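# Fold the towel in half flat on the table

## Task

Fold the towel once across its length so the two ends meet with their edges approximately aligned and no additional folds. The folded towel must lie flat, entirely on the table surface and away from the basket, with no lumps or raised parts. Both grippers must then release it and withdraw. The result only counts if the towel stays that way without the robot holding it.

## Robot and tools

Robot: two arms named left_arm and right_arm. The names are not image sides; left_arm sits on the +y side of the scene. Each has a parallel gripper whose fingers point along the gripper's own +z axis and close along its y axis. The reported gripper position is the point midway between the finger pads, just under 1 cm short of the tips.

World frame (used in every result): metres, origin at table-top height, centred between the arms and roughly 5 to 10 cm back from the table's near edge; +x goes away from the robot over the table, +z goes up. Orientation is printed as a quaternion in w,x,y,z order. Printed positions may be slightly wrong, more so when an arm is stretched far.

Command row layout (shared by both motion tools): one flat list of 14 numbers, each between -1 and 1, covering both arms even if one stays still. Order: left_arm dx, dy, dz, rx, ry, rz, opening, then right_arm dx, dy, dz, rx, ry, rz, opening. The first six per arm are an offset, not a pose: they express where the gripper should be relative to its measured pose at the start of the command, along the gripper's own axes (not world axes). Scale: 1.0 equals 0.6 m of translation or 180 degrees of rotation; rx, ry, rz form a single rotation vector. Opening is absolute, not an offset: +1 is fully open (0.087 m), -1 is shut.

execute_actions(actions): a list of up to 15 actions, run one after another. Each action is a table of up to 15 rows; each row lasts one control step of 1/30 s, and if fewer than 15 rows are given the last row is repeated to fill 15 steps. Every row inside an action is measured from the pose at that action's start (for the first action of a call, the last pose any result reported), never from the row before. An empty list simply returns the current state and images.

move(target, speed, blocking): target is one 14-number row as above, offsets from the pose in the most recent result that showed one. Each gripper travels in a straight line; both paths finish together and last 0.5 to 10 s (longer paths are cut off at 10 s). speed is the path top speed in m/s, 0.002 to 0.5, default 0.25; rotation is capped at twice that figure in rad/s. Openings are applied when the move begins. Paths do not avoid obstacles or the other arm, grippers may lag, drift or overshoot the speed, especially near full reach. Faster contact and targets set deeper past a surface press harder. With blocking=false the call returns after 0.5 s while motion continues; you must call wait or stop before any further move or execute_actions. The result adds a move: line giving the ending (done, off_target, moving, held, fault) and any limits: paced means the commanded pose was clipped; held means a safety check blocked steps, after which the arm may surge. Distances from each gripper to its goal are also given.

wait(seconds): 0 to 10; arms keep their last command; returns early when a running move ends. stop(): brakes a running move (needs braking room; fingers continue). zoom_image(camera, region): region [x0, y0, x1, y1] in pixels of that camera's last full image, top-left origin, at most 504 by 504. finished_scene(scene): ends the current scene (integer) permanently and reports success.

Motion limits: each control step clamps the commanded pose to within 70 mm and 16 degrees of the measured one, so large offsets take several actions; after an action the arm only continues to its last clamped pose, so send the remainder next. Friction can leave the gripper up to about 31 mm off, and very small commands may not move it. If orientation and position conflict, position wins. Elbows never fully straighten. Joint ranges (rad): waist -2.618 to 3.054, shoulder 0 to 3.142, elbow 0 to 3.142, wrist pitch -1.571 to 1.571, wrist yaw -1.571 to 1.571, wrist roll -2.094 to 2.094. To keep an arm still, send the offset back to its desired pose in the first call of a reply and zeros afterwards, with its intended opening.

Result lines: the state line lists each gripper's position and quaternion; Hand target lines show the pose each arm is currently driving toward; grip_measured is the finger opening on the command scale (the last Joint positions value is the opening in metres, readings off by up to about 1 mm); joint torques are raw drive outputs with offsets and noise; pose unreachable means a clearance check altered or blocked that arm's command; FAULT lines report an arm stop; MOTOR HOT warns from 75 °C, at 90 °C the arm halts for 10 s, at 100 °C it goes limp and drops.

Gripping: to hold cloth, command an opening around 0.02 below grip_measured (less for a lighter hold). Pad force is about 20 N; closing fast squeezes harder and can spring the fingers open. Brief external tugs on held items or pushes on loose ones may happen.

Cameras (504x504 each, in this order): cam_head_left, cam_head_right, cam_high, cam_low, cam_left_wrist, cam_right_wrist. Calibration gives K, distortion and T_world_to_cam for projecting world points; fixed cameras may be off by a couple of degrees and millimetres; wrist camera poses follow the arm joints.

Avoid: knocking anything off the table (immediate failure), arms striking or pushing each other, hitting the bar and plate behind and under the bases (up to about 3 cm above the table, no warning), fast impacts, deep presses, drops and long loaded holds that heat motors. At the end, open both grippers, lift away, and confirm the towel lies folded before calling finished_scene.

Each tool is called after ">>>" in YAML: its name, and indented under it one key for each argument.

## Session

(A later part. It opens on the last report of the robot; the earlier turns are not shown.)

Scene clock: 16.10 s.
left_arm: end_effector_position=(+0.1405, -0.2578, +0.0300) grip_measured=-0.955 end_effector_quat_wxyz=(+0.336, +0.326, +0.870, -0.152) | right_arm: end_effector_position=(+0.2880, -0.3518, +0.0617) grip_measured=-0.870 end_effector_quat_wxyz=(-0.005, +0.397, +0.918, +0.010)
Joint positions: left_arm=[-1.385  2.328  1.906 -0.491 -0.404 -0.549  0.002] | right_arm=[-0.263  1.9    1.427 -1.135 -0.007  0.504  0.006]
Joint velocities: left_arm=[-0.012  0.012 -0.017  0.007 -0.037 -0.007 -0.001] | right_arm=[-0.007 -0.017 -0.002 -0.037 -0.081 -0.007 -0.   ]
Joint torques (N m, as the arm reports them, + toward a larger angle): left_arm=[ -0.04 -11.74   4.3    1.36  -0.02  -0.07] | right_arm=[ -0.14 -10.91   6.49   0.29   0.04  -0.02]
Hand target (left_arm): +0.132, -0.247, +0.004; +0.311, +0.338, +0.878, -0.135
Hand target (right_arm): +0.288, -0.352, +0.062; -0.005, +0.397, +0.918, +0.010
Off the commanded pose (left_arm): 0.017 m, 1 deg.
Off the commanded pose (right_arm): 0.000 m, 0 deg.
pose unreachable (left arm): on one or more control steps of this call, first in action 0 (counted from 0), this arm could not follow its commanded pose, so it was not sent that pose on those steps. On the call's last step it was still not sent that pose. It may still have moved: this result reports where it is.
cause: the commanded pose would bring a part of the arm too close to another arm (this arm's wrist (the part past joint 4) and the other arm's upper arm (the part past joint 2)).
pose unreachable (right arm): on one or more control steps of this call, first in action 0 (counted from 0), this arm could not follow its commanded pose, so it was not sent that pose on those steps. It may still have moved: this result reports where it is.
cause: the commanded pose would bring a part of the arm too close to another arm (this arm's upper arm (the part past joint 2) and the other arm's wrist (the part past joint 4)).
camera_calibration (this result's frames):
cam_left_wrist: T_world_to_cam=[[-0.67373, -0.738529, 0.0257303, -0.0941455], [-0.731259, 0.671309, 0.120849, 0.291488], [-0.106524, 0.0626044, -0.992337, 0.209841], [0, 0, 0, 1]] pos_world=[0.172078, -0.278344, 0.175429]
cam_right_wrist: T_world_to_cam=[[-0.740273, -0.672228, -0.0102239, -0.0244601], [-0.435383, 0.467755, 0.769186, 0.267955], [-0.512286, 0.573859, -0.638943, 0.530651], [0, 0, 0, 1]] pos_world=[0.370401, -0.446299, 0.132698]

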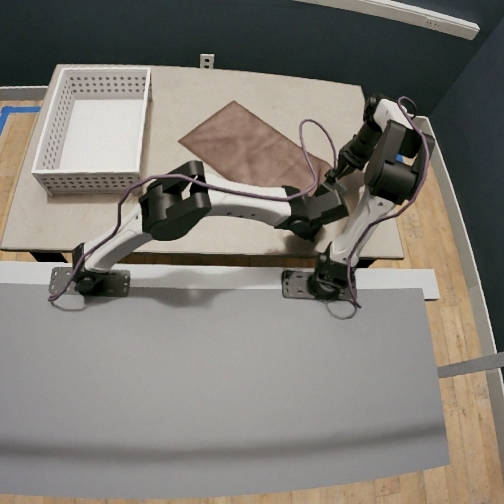

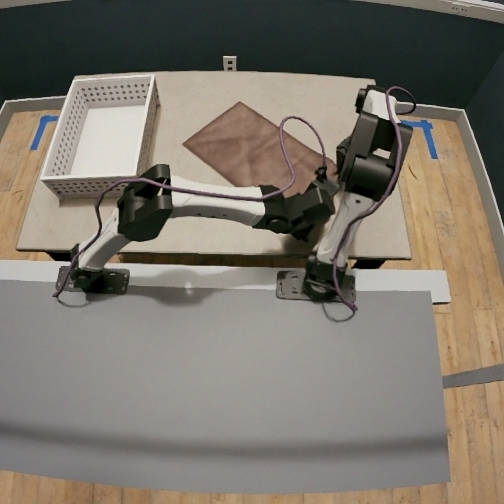

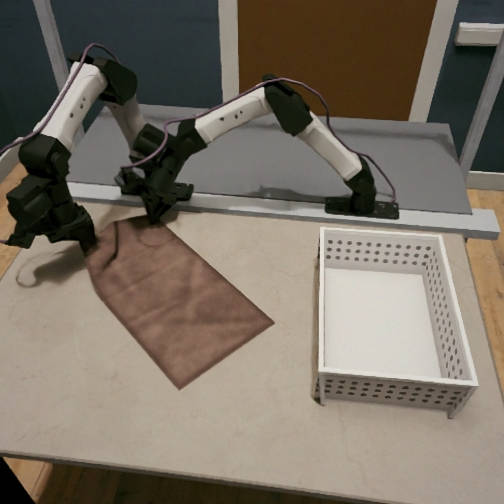

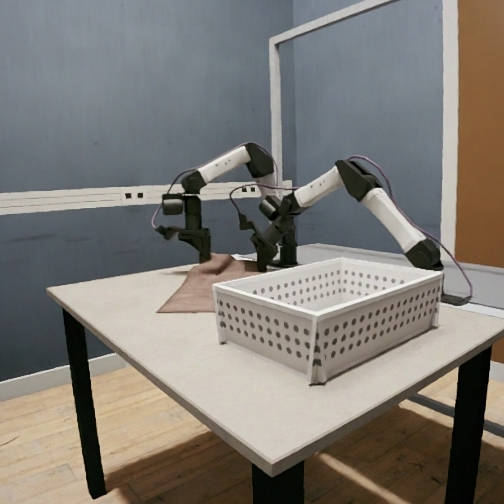

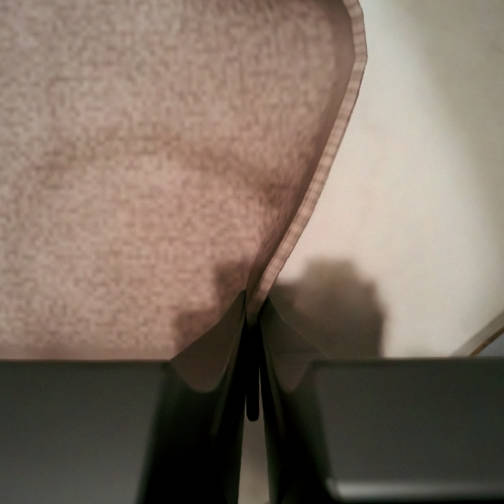

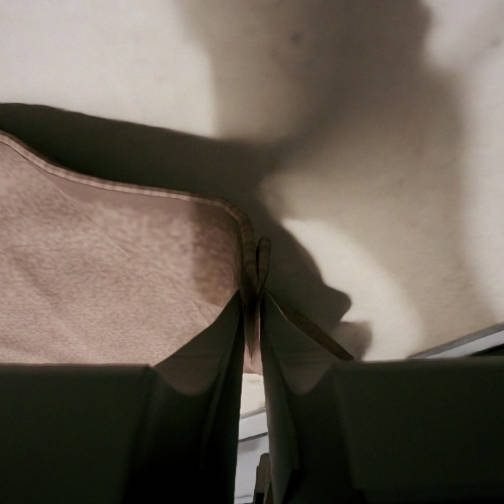

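>>> move:
  target: [-0.22,0.36,-0.203,-0.08,0,0,-1,-0.025,0.30,-0.233,-0.11,0,0,-1]
  speed: 0.15

Scene clock: 19.80 s.
left_arm: end_effector_position=(+0.2968, -0.1008, +0.1854) grip_measured=-0.955 end_effector_quat_wxyz=(+0.368, +0.284, +0.885, -0.037) | right_arm: end_effector_position=(+0.4260, -0.2487, +0.2047) grip_measured=-0.870 end_effector_quat_wxyz=(+0.078, +0.394, +0.901, +0.166)
Joint positions: left_arm=[-1.022  2.028  2.039 -0.93  -0.408 -0.28   0.002] | right_arm=[-0.048  2.249  2.474 -1.571 -0.26   0.76   0.006]
Joint velocities: left_arm=[-0.007 -0.012 -0.007 -0.037 -0.007 -0.051  0.001] | right_arm=[0.007 0.012 0.002 0.037 0.066 0.007 0.   ]
Joint torques (N m, as the arm reports them, + toward a larger angle): left_arm=[  0.65 -12.06   8.97   1.19  -0.18   0.06] | right_arm=[  0.62 -12.52   8.13   0.73  -0.23   0.04]
Hand target (left_arm): +0.298, -0.098, +0.200; +0.377, +0.281, +0.882, -0.040
Hand target (right_arm): +0.429, -0.243, +0.204; +0.075, +0.393, +0.900, +0.172
Off the commanded pose (left_arm): 0.014 m, 1 deg.
Off the commanded pose (right_arm): 0.007 m, 2 deg.
joint sent to its limit (right arm) — the command would take joint 4 (wrist pitch) past its lower limit, so that joint was sent only as far as its limit.
move: off_target (left_arm); limits=held; held on 8 of 73 steps (right_arm, left_arm)
pose unreachable (left arm): on one or more control steps of this call, first in action 0 (counted from 0), this arm could not follow its commanded pose, so it was not sent that pose on those steps. It may still have moved: this result reports where it is.
cause: the commanded pose would bring a part of the arm too close to another arm (this arm's wrist (the part past joint 4) and the other arm's upper arm (the part past joint 2)).
pose unreachable (right arm): on one or more control steps of this call, first in action 0 (counted from 0), this arm could not follow its commanded pose, so it was not sent that pose on those steps. It may still have moved: this result reports where it is.
cause: the commanded pose would bring a part of the arm too close to another arm (this arm's upper arm (the part past joint 2) and the other arm's wrist (the part past joint 4)).
camera_calibration (this result's frames):
cam_left_wrist: T_world_to_cam=[[-0.533204, -0.830113, -0.163113, 0.10713], [-0.845679, 0.517809, 0.129236, 0.298515], [-0.0228192, 0.20685, -0.978106, 0.357873], [0, 0, 0, 1]] pos_world=[0.317736, -0.13967, 0.328933]
cam_right_wrist: T_world_to_cam=[[-0.696412, -0.623003, -0.356197, 0.212891], [-0.636861, 0.30774, 0.706897, 0.228555], [-0.330783, 0.71914, -0.61108, 0.586631], [0, 0, 0, 1]] pos_world=[0.487865, -0.359574, 0.272745]

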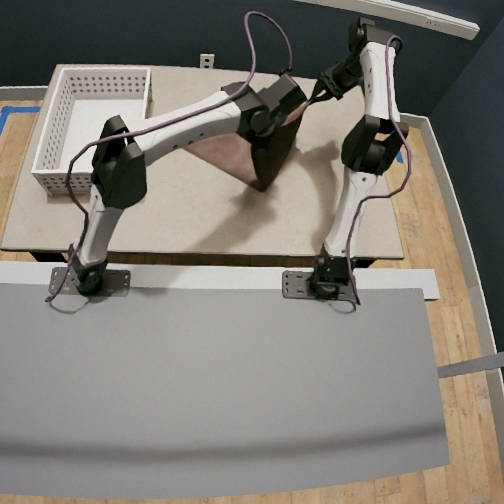

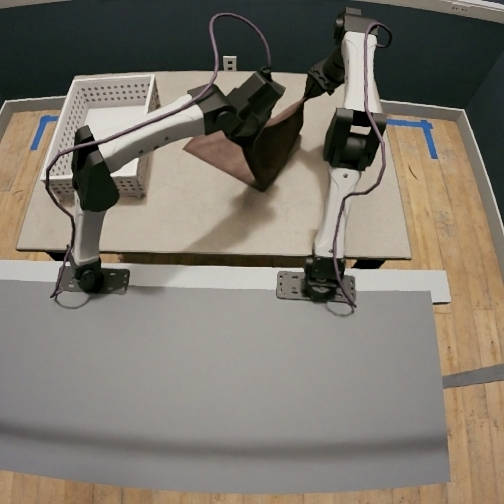

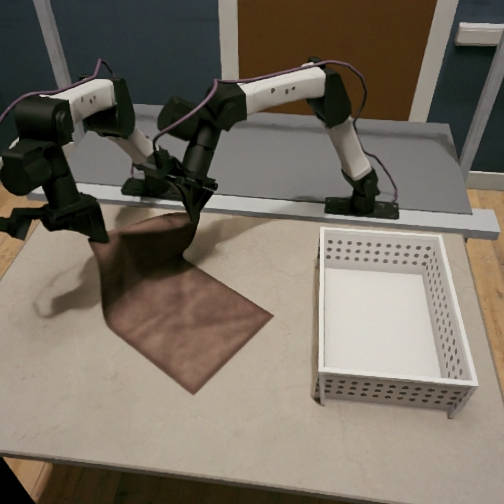

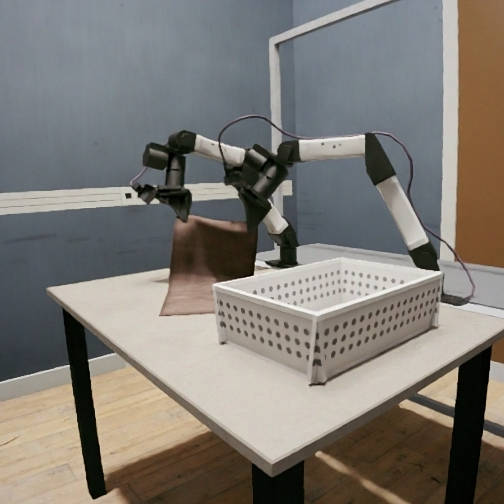

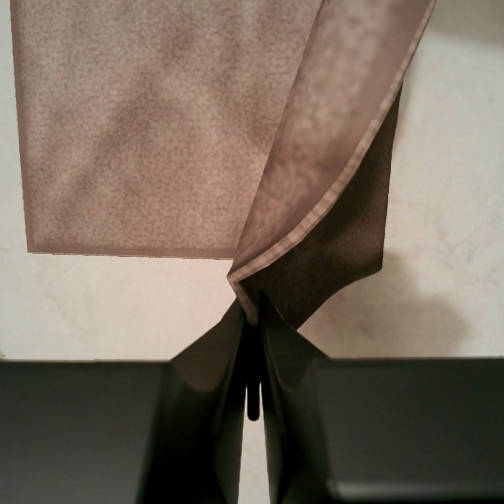

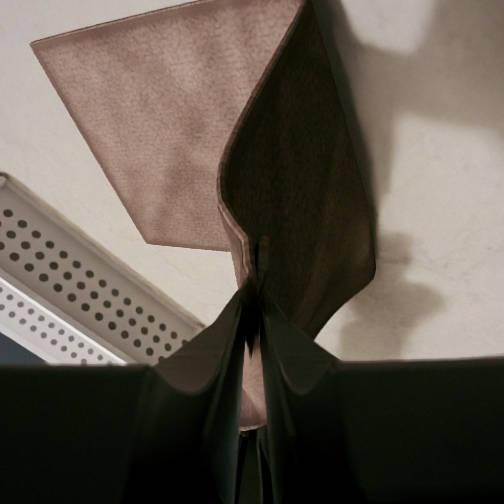

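>>> move:
  target: [0.142,0.335,0.2,-0.05,0.06,0,-1,0.072,0.315,0.363,-0.13,-0.06,0,-1]
  speed: 0.15

Scene clock: 23.57 s.
left_arm: end_effector_position=(+0.4328, +0.0726, +0.0817) grip_measured=-0.955 end_effector_quat_wxyz=(+0.315, +0.253, +0.913, +0.062) | right_arm: end_effector_position=(+0.5774, -0.0510, +0.0635) grip_measured=-0.870 end_effector_quat_wxyz=(+0.226, +0.383, +0.844, +0.299)
Joint positions: left_arm=[-0.562  2.038  1.671 -0.617 -0.29   0.048  0.002] | right_arm=[ 0.313  2.479  2.096 -0.465 -0.165  1.183  0.006]
Joint velocities: left_arm=[-0.002  0.022 -0.002  0.022 -0.007 -0.007  0.   ] | right_arm=[-0.007  0.012 -0.002 -0.037  0.007  0.037 -0.   ]
Joint torques (N m, as the arm reports them, + toward a larger angle): left_arm=[  0.66 -10.52   5.77   1.48  -0.08   0.04] | right_arm=[  0.4  -16.52   9.79   1.67   0.13   0.01]
Hand target (left_arm): +0.431, +0.074, +0.071; +0.306, +0.257, +0.915, +0.062
Hand target (right_arm): +0.586, -0.047, +0.069; +0.240, +0.383, +0.838, +0.306
Off the commanded pose (left_arm): 0.012 m, 1 deg.
Off the commanded pose (right_arm): 0.011 m, 2 deg.
move: off_target (left_arm, right_arm)
camera_calibration (this result's frames):
cam_left_wrist: T_world_to_cam=[[-0.427676, -0.856181, -0.28991, 0.273272], [-0.895621, 0.357965, 0.264054, 0.359357], [-0.122301, 0.372579, -0.919906, 0.249982], [0, 0, 0, 1]] pos_world=[0.469292, 0.0121947, 0.214294]
cam_right_wrist: T_world_to_cam=[[-0.525577, -0.516119, -0.676306, 0.31833], [-0.848942, 0.266425, 0.456417, 0.500219], [-0.0553802, 0.814027, -0.578181, 0.252013], [0, 0, 0, 1]] pos_world=[0.60592, -0.17412, 0.13269]

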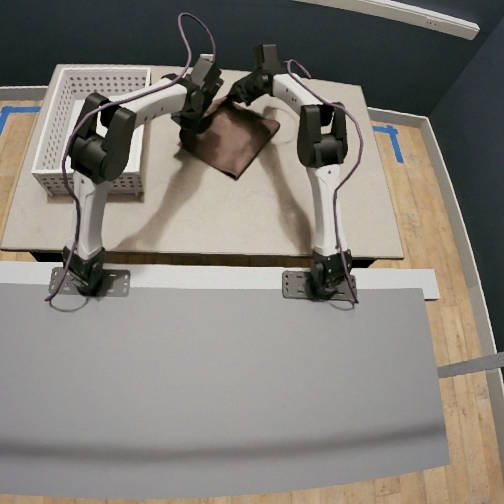

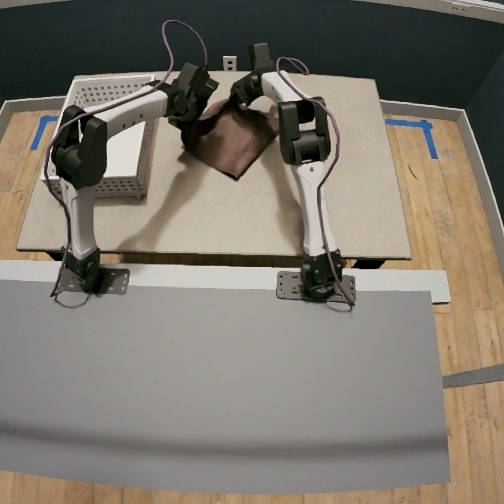

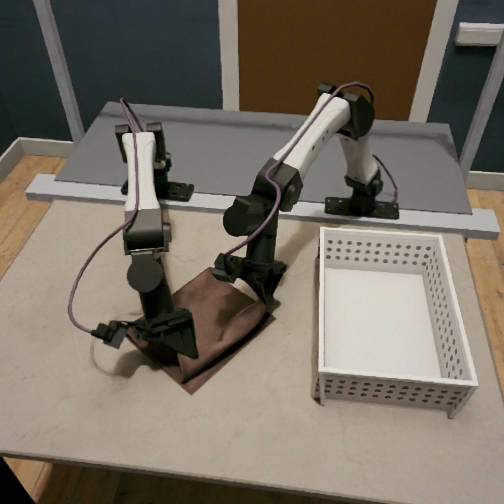

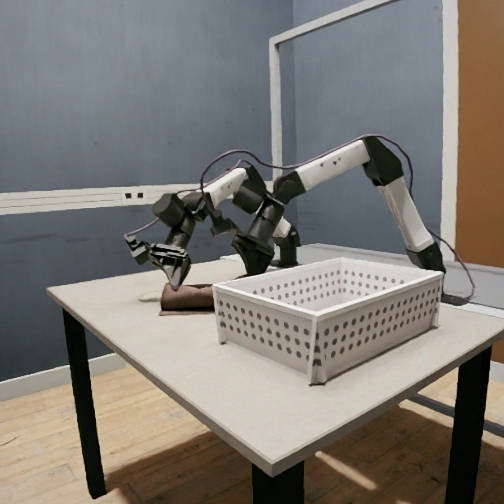

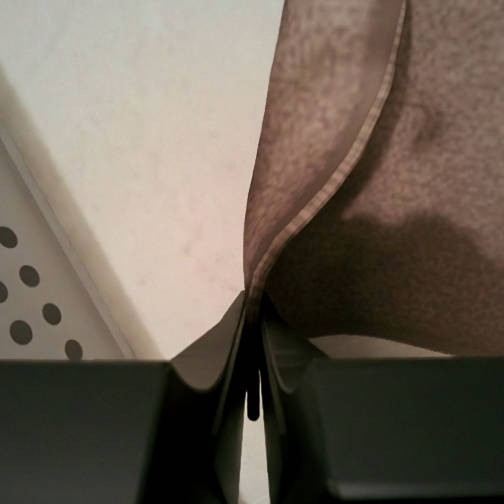

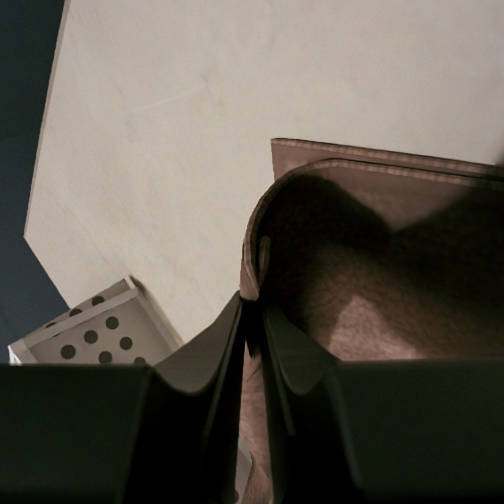

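>>> move:
  target: [0.052,0.025,0.056,-0.15,0,0,-1,0.01,0.015,0.085,-0.08,0,0,-1]
  speed: 0.1

>>> move:
  target: [0,0.02,0,0,0,0,0,0,0.02,0,0,0,0,0]
  speed: 0.1

>>> move:
  target: [0.0,0.1,-0.2,0,0,0,0,0,0.1,-0.2,0,0,0,0]

Scene clock: 27.40 s.
left_arm: end_effector_position=(+0.4471, +0.0926, +0.0552) grip_measured=-0.955 end_effector_quat_wxyz=(+0.380, +0.164, +0.874, +0.255) | right_arm: end_effector_position=(+0.6074, -0.0256, +0.0386) grip_measured=-0.870 end_effector_quat_wxyz=(+0.266, +0.349, +0.805, +0.400)
Joint positions: left_arm=[-0.66   2.157  1.603 -0.439 -0.795 -0.058  0.002] | right_arm=[ 0.313  2.568  1.977 -0.031 -0.264  1.226  0.006]
Joint velocities: left_arm=[-0.012 -0.002 -0.012 -0.037  0.037  0.037 -0.001] | right_arm=[-0.002  0.012 -0.012  0.007  0.051  0.051 -0.001]
Joint torques (N m, as the arm reports them, + toward a larger angle): left_arm=[ -0.15 -10.79   4.93   1.16  -0.46  -0.11] | right_arm=[  0.13 -16.94   6.71   2.01   0.07  -0.01]
Hand target (left_arm): +0.439, +0.099, +0.042; +0.364, +0.172, +0.874, +0.273
Hand target (right_arm): +0.610, -0.025, +0.032; +0.272, +0.352, +0.801, +0.401
Off the commanded pose (left_arm): 0.017 m, 3 deg.
Off the commanded pose (right_arm): 0.007 m, 1 deg.
move: off_target (left_arm)
camera_calibration (this result's frames):
cam_left_wrist: T_world_to_cam=[[-0.0960848, -0.803812, -0.587073, 0.152074], [-0.995079, 0.0632311, 0.0762871, 0.454128], [-0.0241992, 0.591514, -0.805932, 0.149468], [0, 0, 0, 1]] pos_world=[0.470123, 0.00511107, 0.175096]
cam_right_wrist: T_world_to_cam=[[-0.362458, -0.425286, -0.829311, 0.239508], [-0.931998, 0.163426, 0.323531, 0.583203], [-0.00206253, 0.890182, -0.4556, 0.183467], [0, 0, 0, 1]] pos_world=[0.630734, -0.15677, 0.0935299]

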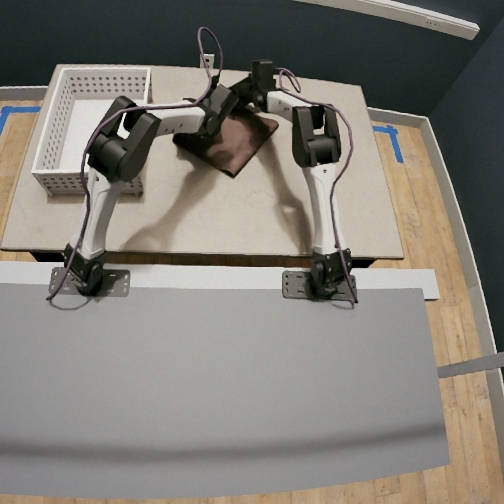

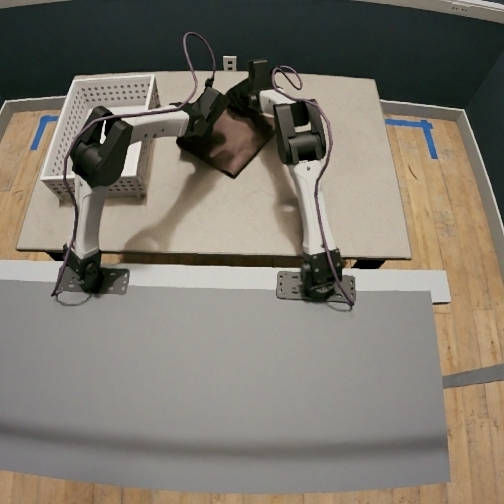

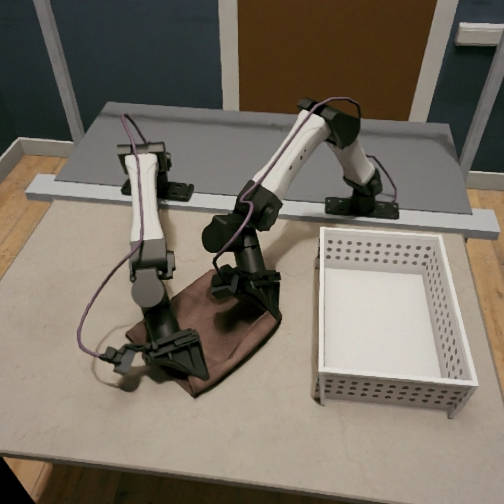

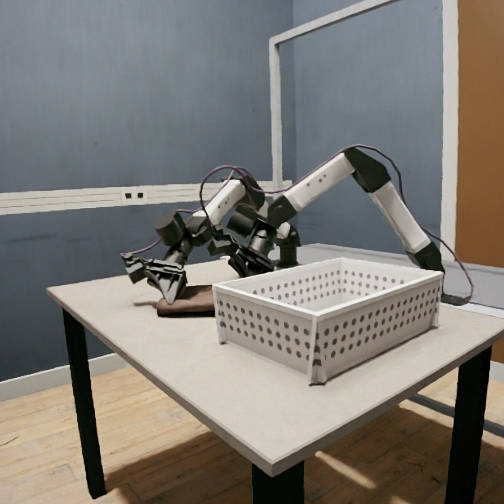

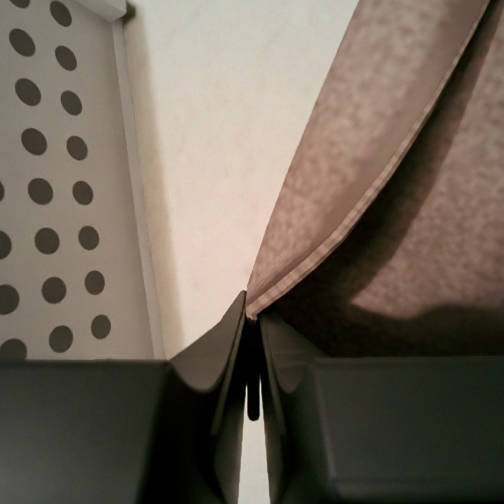

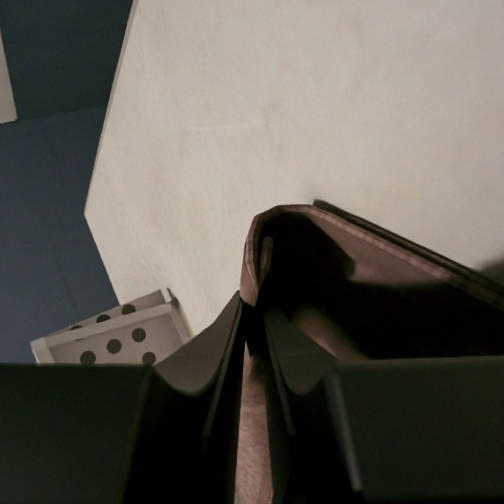

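Scene clock: 28.13 s.
left_arm: end_effector_position=(+0.4494, +0.0979, +0.0556) grip_measured=+0.000 end_effector_quat_wxyz=(+0.377, +0.166, +0.873, +0.260) | right_arm: end_effector_position=(+0.6101, -0.0248, +0.0481) grip_measured=+0.000 end_effector_quat_wxyz=(+0.266, +0.349, +0.805, +0.400)
Joint positions: left_arm=[-0.649  2.157  1.603 -0.439 -0.795 -0.043  0.044] | right_arm=[ 0.313  2.568  2.016 -0.071 -0.264  1.226  0.044]
Joint velocities: left_arm=[ 0.012 -0.002  0.007 -0.037  0.051  0.022 -0.   ] | right_arm=[ 0.002  0.007 -0.002 -0.081  0.037  0.051 -0.002]
Joint torques (N m, as the arm reports them, + toward a larger angle): left_arm=[  1.12 -13.91   5.13   1.33  -0.22   0.04] | right_arm=[  0.49 -17.19   9.73   1.66   0.01  -0.04]
Hand target (left_arm): +0.448, +0.102, +0.062; +0.380, +0.164, +0.874, +0.256
Hand target (right_arm): +0.611, -0.020, +0.049; +0.266, +0.349, +0.804, +0.400
Off the commanded pose (left_arm): 0.008 m, 1 deg.
Off the commanded pose (right_arm): 0.005 m, 0 deg.
move: done
camera_calibration (this result's frames):
cam_left_wrist: T_world_to_cam=[[-0.0970957, -0.797623, -0.595289, 0.157101], [-0.994852, 0.0603443, 0.0814122, 0.455904], [-0.029014, 0.60013, -0.799376, 0.147692], [0, 0, 0, 1]] pos_world=[0.473096, 0.00916157, 0.174466]
cam_right_wrist: T_world_to_cam=[[-0.36237, -0.425231, -0.829377, 0.248693], [-0.932031, 0.163064, 0.323617, 0.582579], [-0.00237049, 0.890275, -0.455418, 0.187218], [0, 0, 0, 1]] pos_world=[0.633545, -0.155921, 0.10299]

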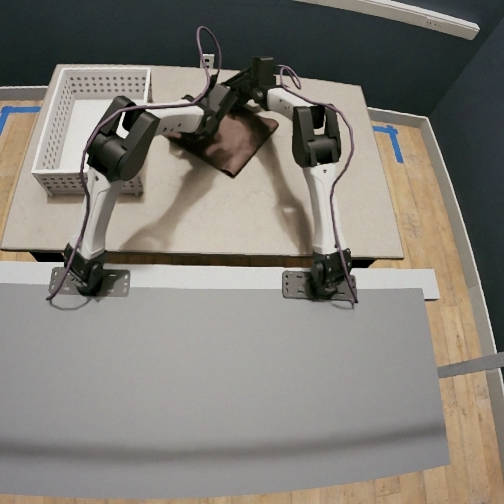

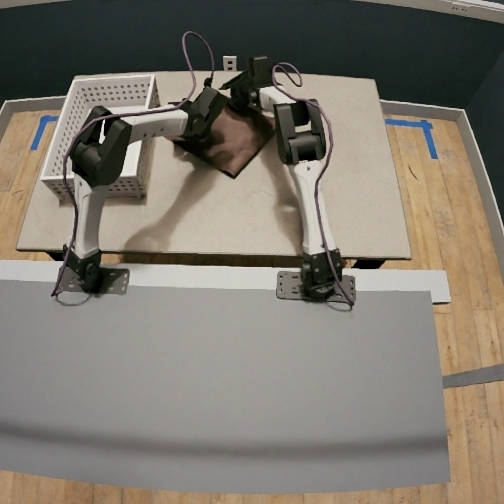

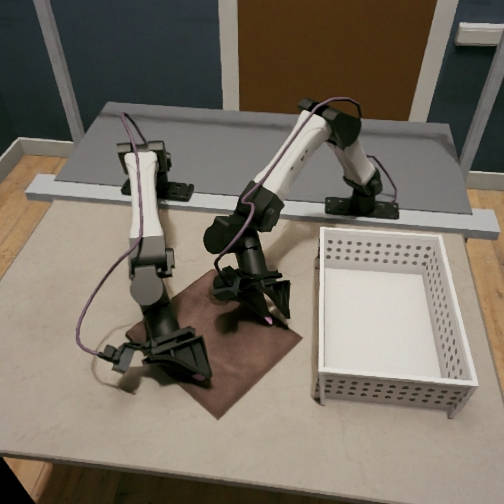

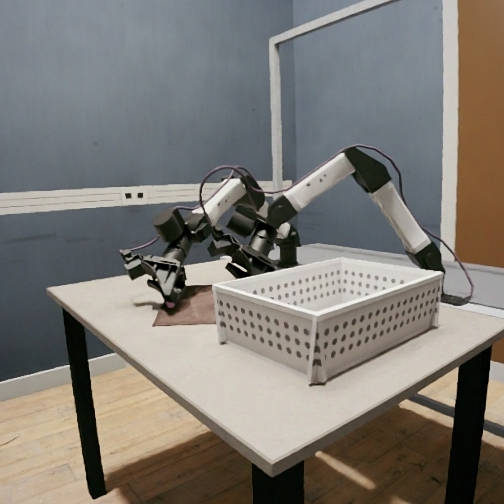

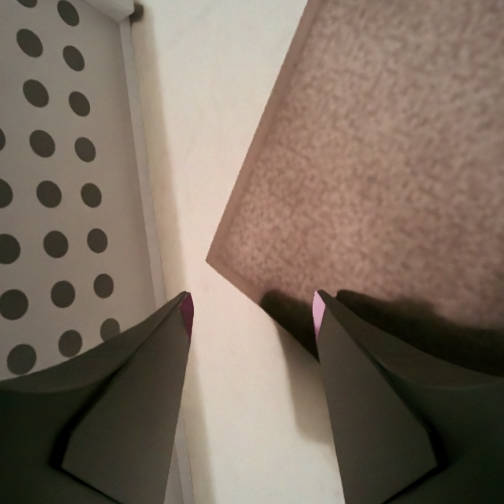

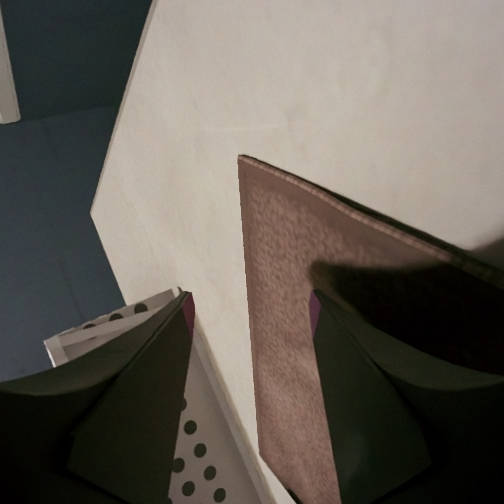

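Scene clock: 29.40 s.
left_arm: end_effector_position=(+0.3653, +0.1075, +0.1538) grip_measured=+0.000 end_effector_quat_wxyz=(+0.372, +0.168, +0.875, +0.258) | right_arm: end_effector_position=(+0.5470, -0.0477, +0.1684) grip_measured=+0.000 end_effector_quat_wxyz=(+0.271, +0.349, +0.800, +0.405)
Joint positions: left_arm=[-0.761  1.849  1.578 -0.837 -0.841 -0.188  0.044] | right_arm=[ 0.3    2.159  1.781 -0.23  -0.274  1.224  0.044]
Joint velocities: left_arm=[-0.002 -0.017 -0.002 -0.022 -0.007 -0.007 -0.   ] | right_arm=[-0.002 -0.002 -0.002  0.066  0.007 -0.037 -0.001]
Joint torques (N m, as the arm reports them, + toward a larger angle): left_arm=[-0.16 -9.72  7.7   0.99 -0.44 -0.1 ] | right_arm=[ -1.04 -15.31   6.88   1.64  -0.18  -0.2 ]
Hand target (left_arm): +0.364, +0.107, +0.160; +0.377, +0.166, +0.874, +0.259
Hand target (right_arm): +0.545, -0.053, +0.162; +0.266, +0.349, +0.804, +0.400
Off the commanded pose (left_arm): 0.006 m, 1 deg.
Off the commanded pose (right_arm): 0.008 m, 1 deg.
move: done
camera_calibration (this result's frames):
cam_left_wrist: T_world_to_cam=[[-0.106843, -0.797944, -0.593186, 0.218383], [-0.993587, 0.0634779, 0.0935718, 0.361047], [-0.0370109, 0.599379, -0.799609, 0.221052], [0, 0, 0, 1]] pos_world=[0.390245, 0.0188452, 0.272513]
cam_right_wrist: T_world_to_cam=[[-0.352711, -0.416938, -0.837709, 0.312314], [-0.935702, 0.164316, 0.312189, 0.49254], [0.00748563, 0.893959, -0.448086, 0.255843], [0, 0, 0, 1]] pos_world=[0.569113, -0.17943, 0.222503]

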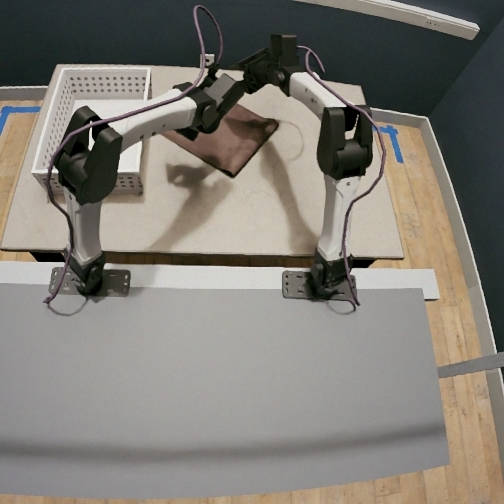

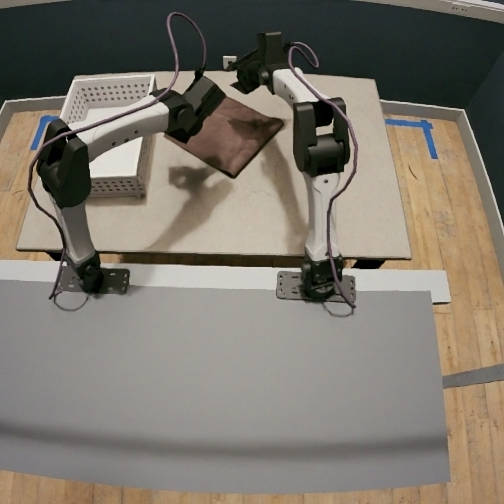

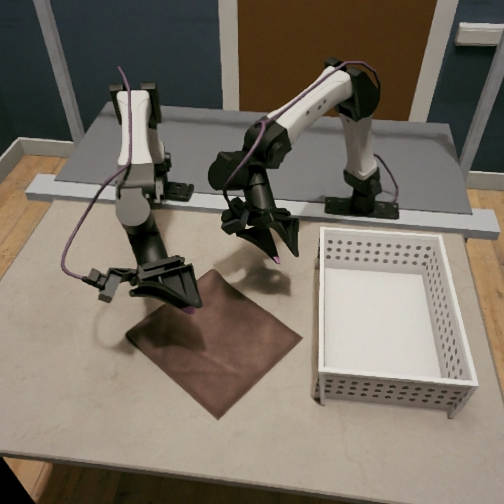

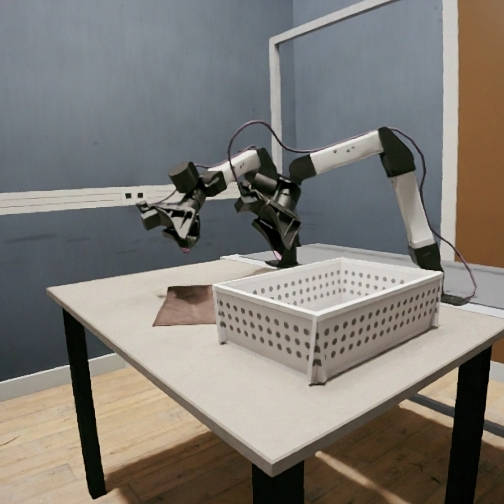

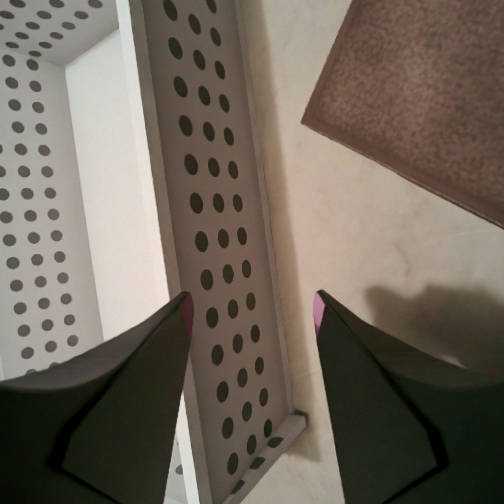

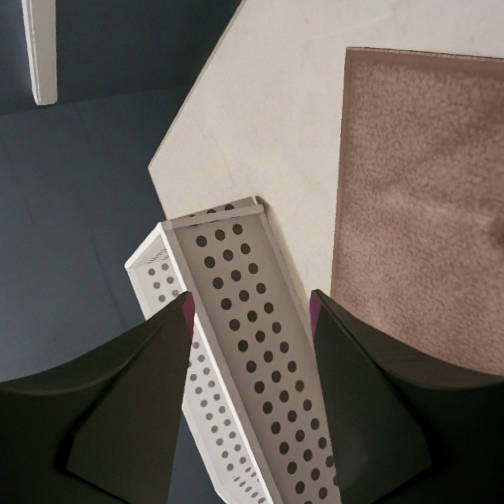

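>>> move:
  target: [0.052,-0.21,0.153,0.14,0.05,0,-1,0.053,-0.253,0.102,0.2,0,0,-1]
  speed: 0.12

Scene clock: 34.27 s.
left_arm: end_effector_position=(+0.3926, +0.0586, +0.0229) grip_measured=-1.000 end_effector_quat_wxyz=(+0.261, +0.227, +0.934, +0.092) | right_arm: end_effector_position=(+0.5263, -0.0608, +0.0184) grip_measured=-0.980 end_effector_quat_wxyz=(+0.157, +0.416, +0.882, +0.159)
Joint positions: left_arm=[-0.652  2.113  1.592 -0.629 -0.372 -0.113  0.   ] | right_arm=[ 0.362  2.532  2.189 -0.809 -0.022  1.2    0.001]
Joint velocities: left_arm=[-0.002  0.002  0.012  0.007  0.007  0.066  0.   ] | right_arm=[-0.012  0.007  0.017 -0.022  0.037 -0.007  0.   ]
Joint torques (N m, as the arm reports them, + toward a larger angle): left_arm=[ 1.12 -8.15  8.29  1.42  0.12 -0.03] | right_arm=[  0.85 -14.99   8.76   0.79   0.29  -0.03]
Hand target (left_arm): +0.400, +0.051, +0.010; +0.259, +0.225, +0.936, +0.074
Hand target (right_arm): +0.521, -0.060, +0.006; +0.150, +0.416, +0.886, +0.139
Off the commanded pose (left_arm): 0.017 m, 2 deg.
Off the commanded pose (right_arm): 0.015 m, 3 deg.
move: off_target (left_arm, right_arm)
camera_calibration (this result's frames):
cam_left_wrist: T_world_to_cam=[[-0.383095, -0.871004, -0.307554, 0.210808], [-0.892437, 0.263105, 0.366514, 0.345832], [-0.238316, 0.414882, -0.878111, 0.238274], [0, 0, 0, 1]] pos_world=[0.446177, -0.00623138, 0.147314]
cam_right_wrist: T_world_to_cam=[[-0.695378, -0.591134, -0.408668, 0.335784], [-0.694257, 0.405704, 0.594484, 0.404502], [-0.185622, 0.697112, -0.692517, 0.294597], [0, 0, 0, 1]] pos_world=[0.569009, -0.170982, 0.100768]

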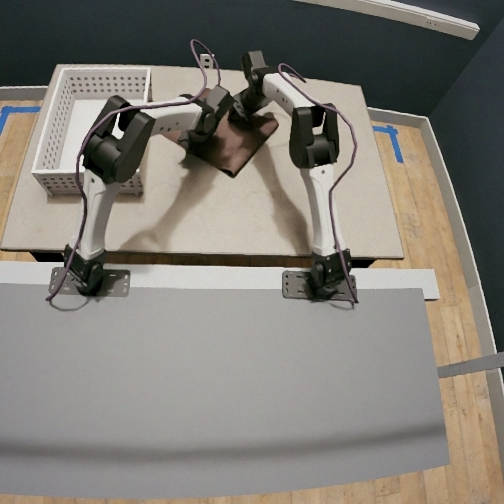

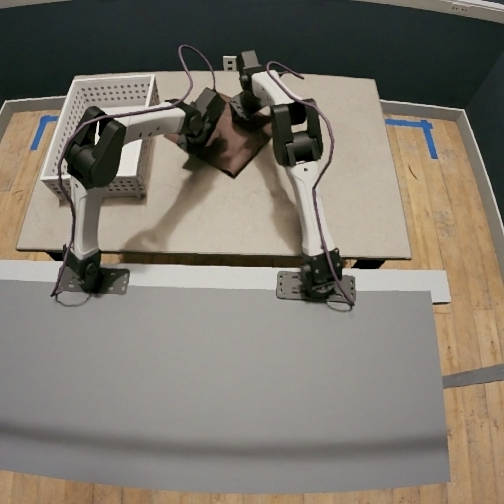

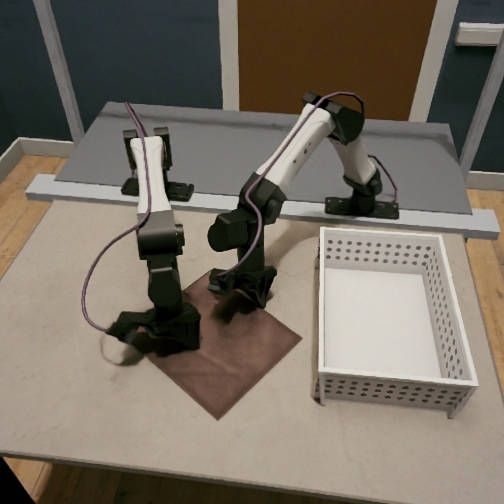

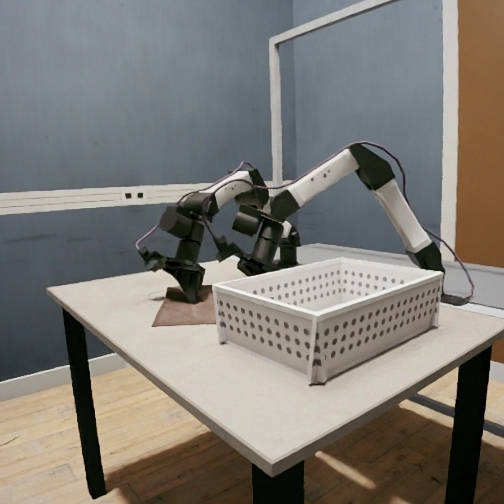

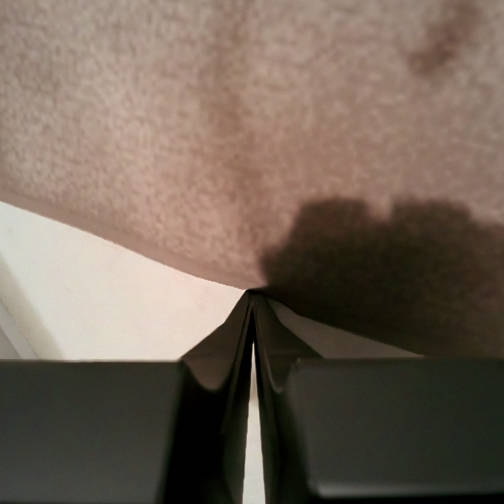

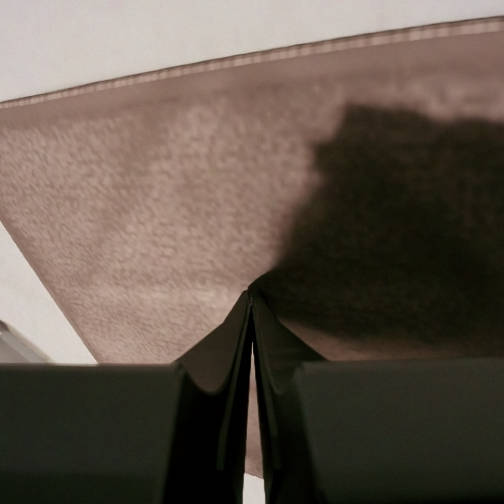

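>>> move:
  target: [0.13,0,-0.2,0,0,0,0.3,0.018,-0.252,-0.081,0,0,0,-1]
  speed: 0.1

Scene clock: 36.83 s.
left_arm: end_effector_position=(+0.2762, +0.0819, +0.0915) grip_measured=+0.300 end_effector_quat_wxyz=(+0.266, +0.225, +0.934, +0.083) | right_arm: end_effector_position=(+0.4133, -0.1364, +0.0141) grip_measured=-0.980 end_effector_quat_wxyz=(+0.176, +0.414, +0.873, +0.191)
Joint positions: left_arm=[-0.81   1.675  1.294 -0.814 -0.421 -0.273  0.057] | right_arm=[ 0.254  1.975  1.213 -0.324 -0.091  1.115  0.001]
Joint velocities: left_arm=[ 0.012  0.007  0.002 -0.022  0.022  0.007  0.   ] | right_arm=[ 0.017 -0.002 -0.007  0.007 -0.037  0.081 -0.001]
Joint torques (N m, as the arm reports them, + toward a larger angle): left_arm=[-0.27 -9.01  4.89  0.93 -0.36 -0.03] | right_arm=[ -1.3  -11.88   3.81   0.83   0.22  -0.29]
Hand target (left_arm): +0.269, +0.088, +0.089; +0.260, +0.227, +0.934, +0.091
Hand target (right_arm): +0.395, -0.149, -0.002; +0.156, +0.416, +0.882, +0.160
Off the commanded pose (left_arm): 0.010 m, 1 deg.
Off the commanded pose (right_arm): 0.027 m, 4 deg.
move: off_target (right_arm)
camera_calibration (this result's frames):
cam_left_wrist: T_world_to_cam=[[-0.384103, -0.875997, -0.291708, 0.20684], [-0.893334, 0.272778, 0.357136, 0.210987], [-0.233278, 0.39777, -0.887333, 0.262034], [0, 0, 0, 1]] pos_world=[0.329057, 0.0194097, 0.217498]
cam_right_wrist: T_world_to_cam=[[-0.667462, -0.572456, -0.476223, 0.202734], [-0.730778, 0.380722, 0.566582, 0.371368], [-0.143035, 0.726185, -0.672455, 0.309455], [0, 0, 0, 1]] pos_world=[0.450968, -0.250053, 0.0942306]

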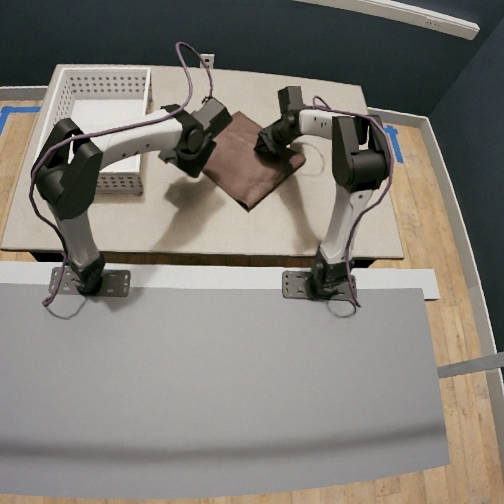

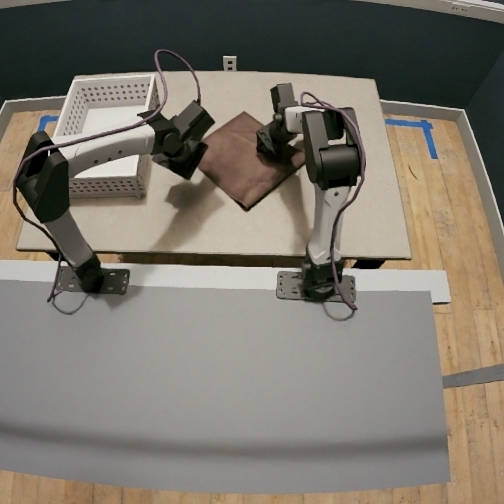

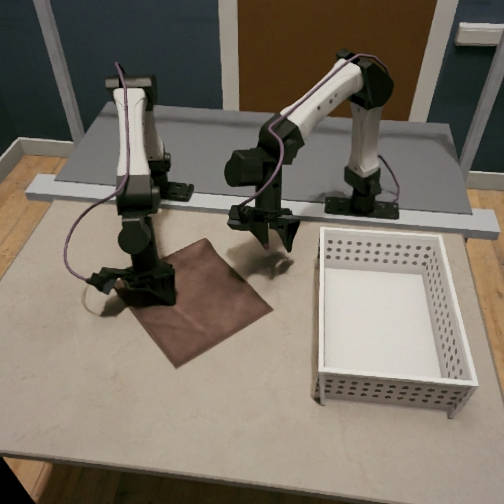

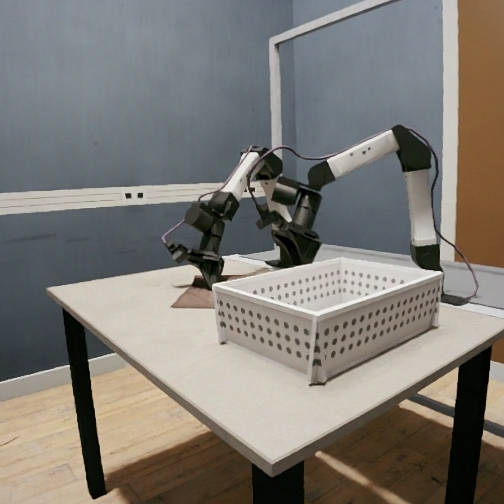

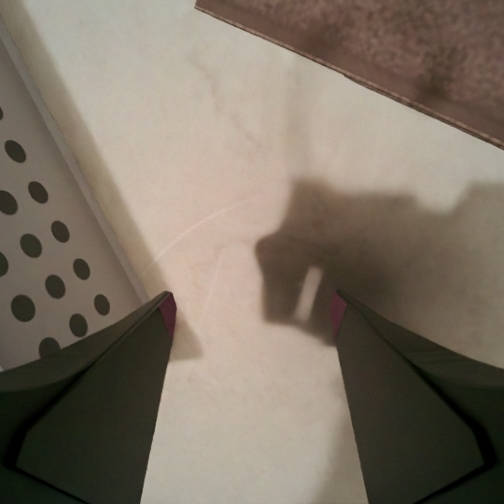

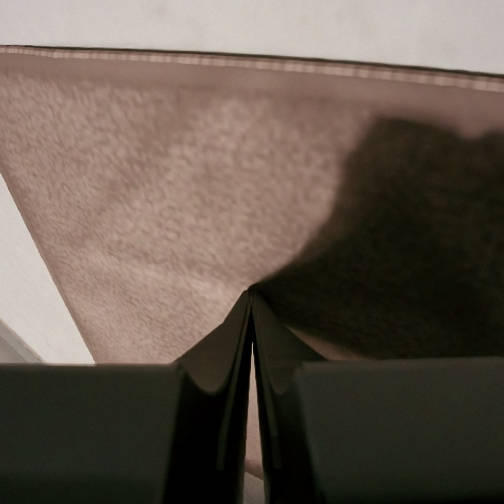

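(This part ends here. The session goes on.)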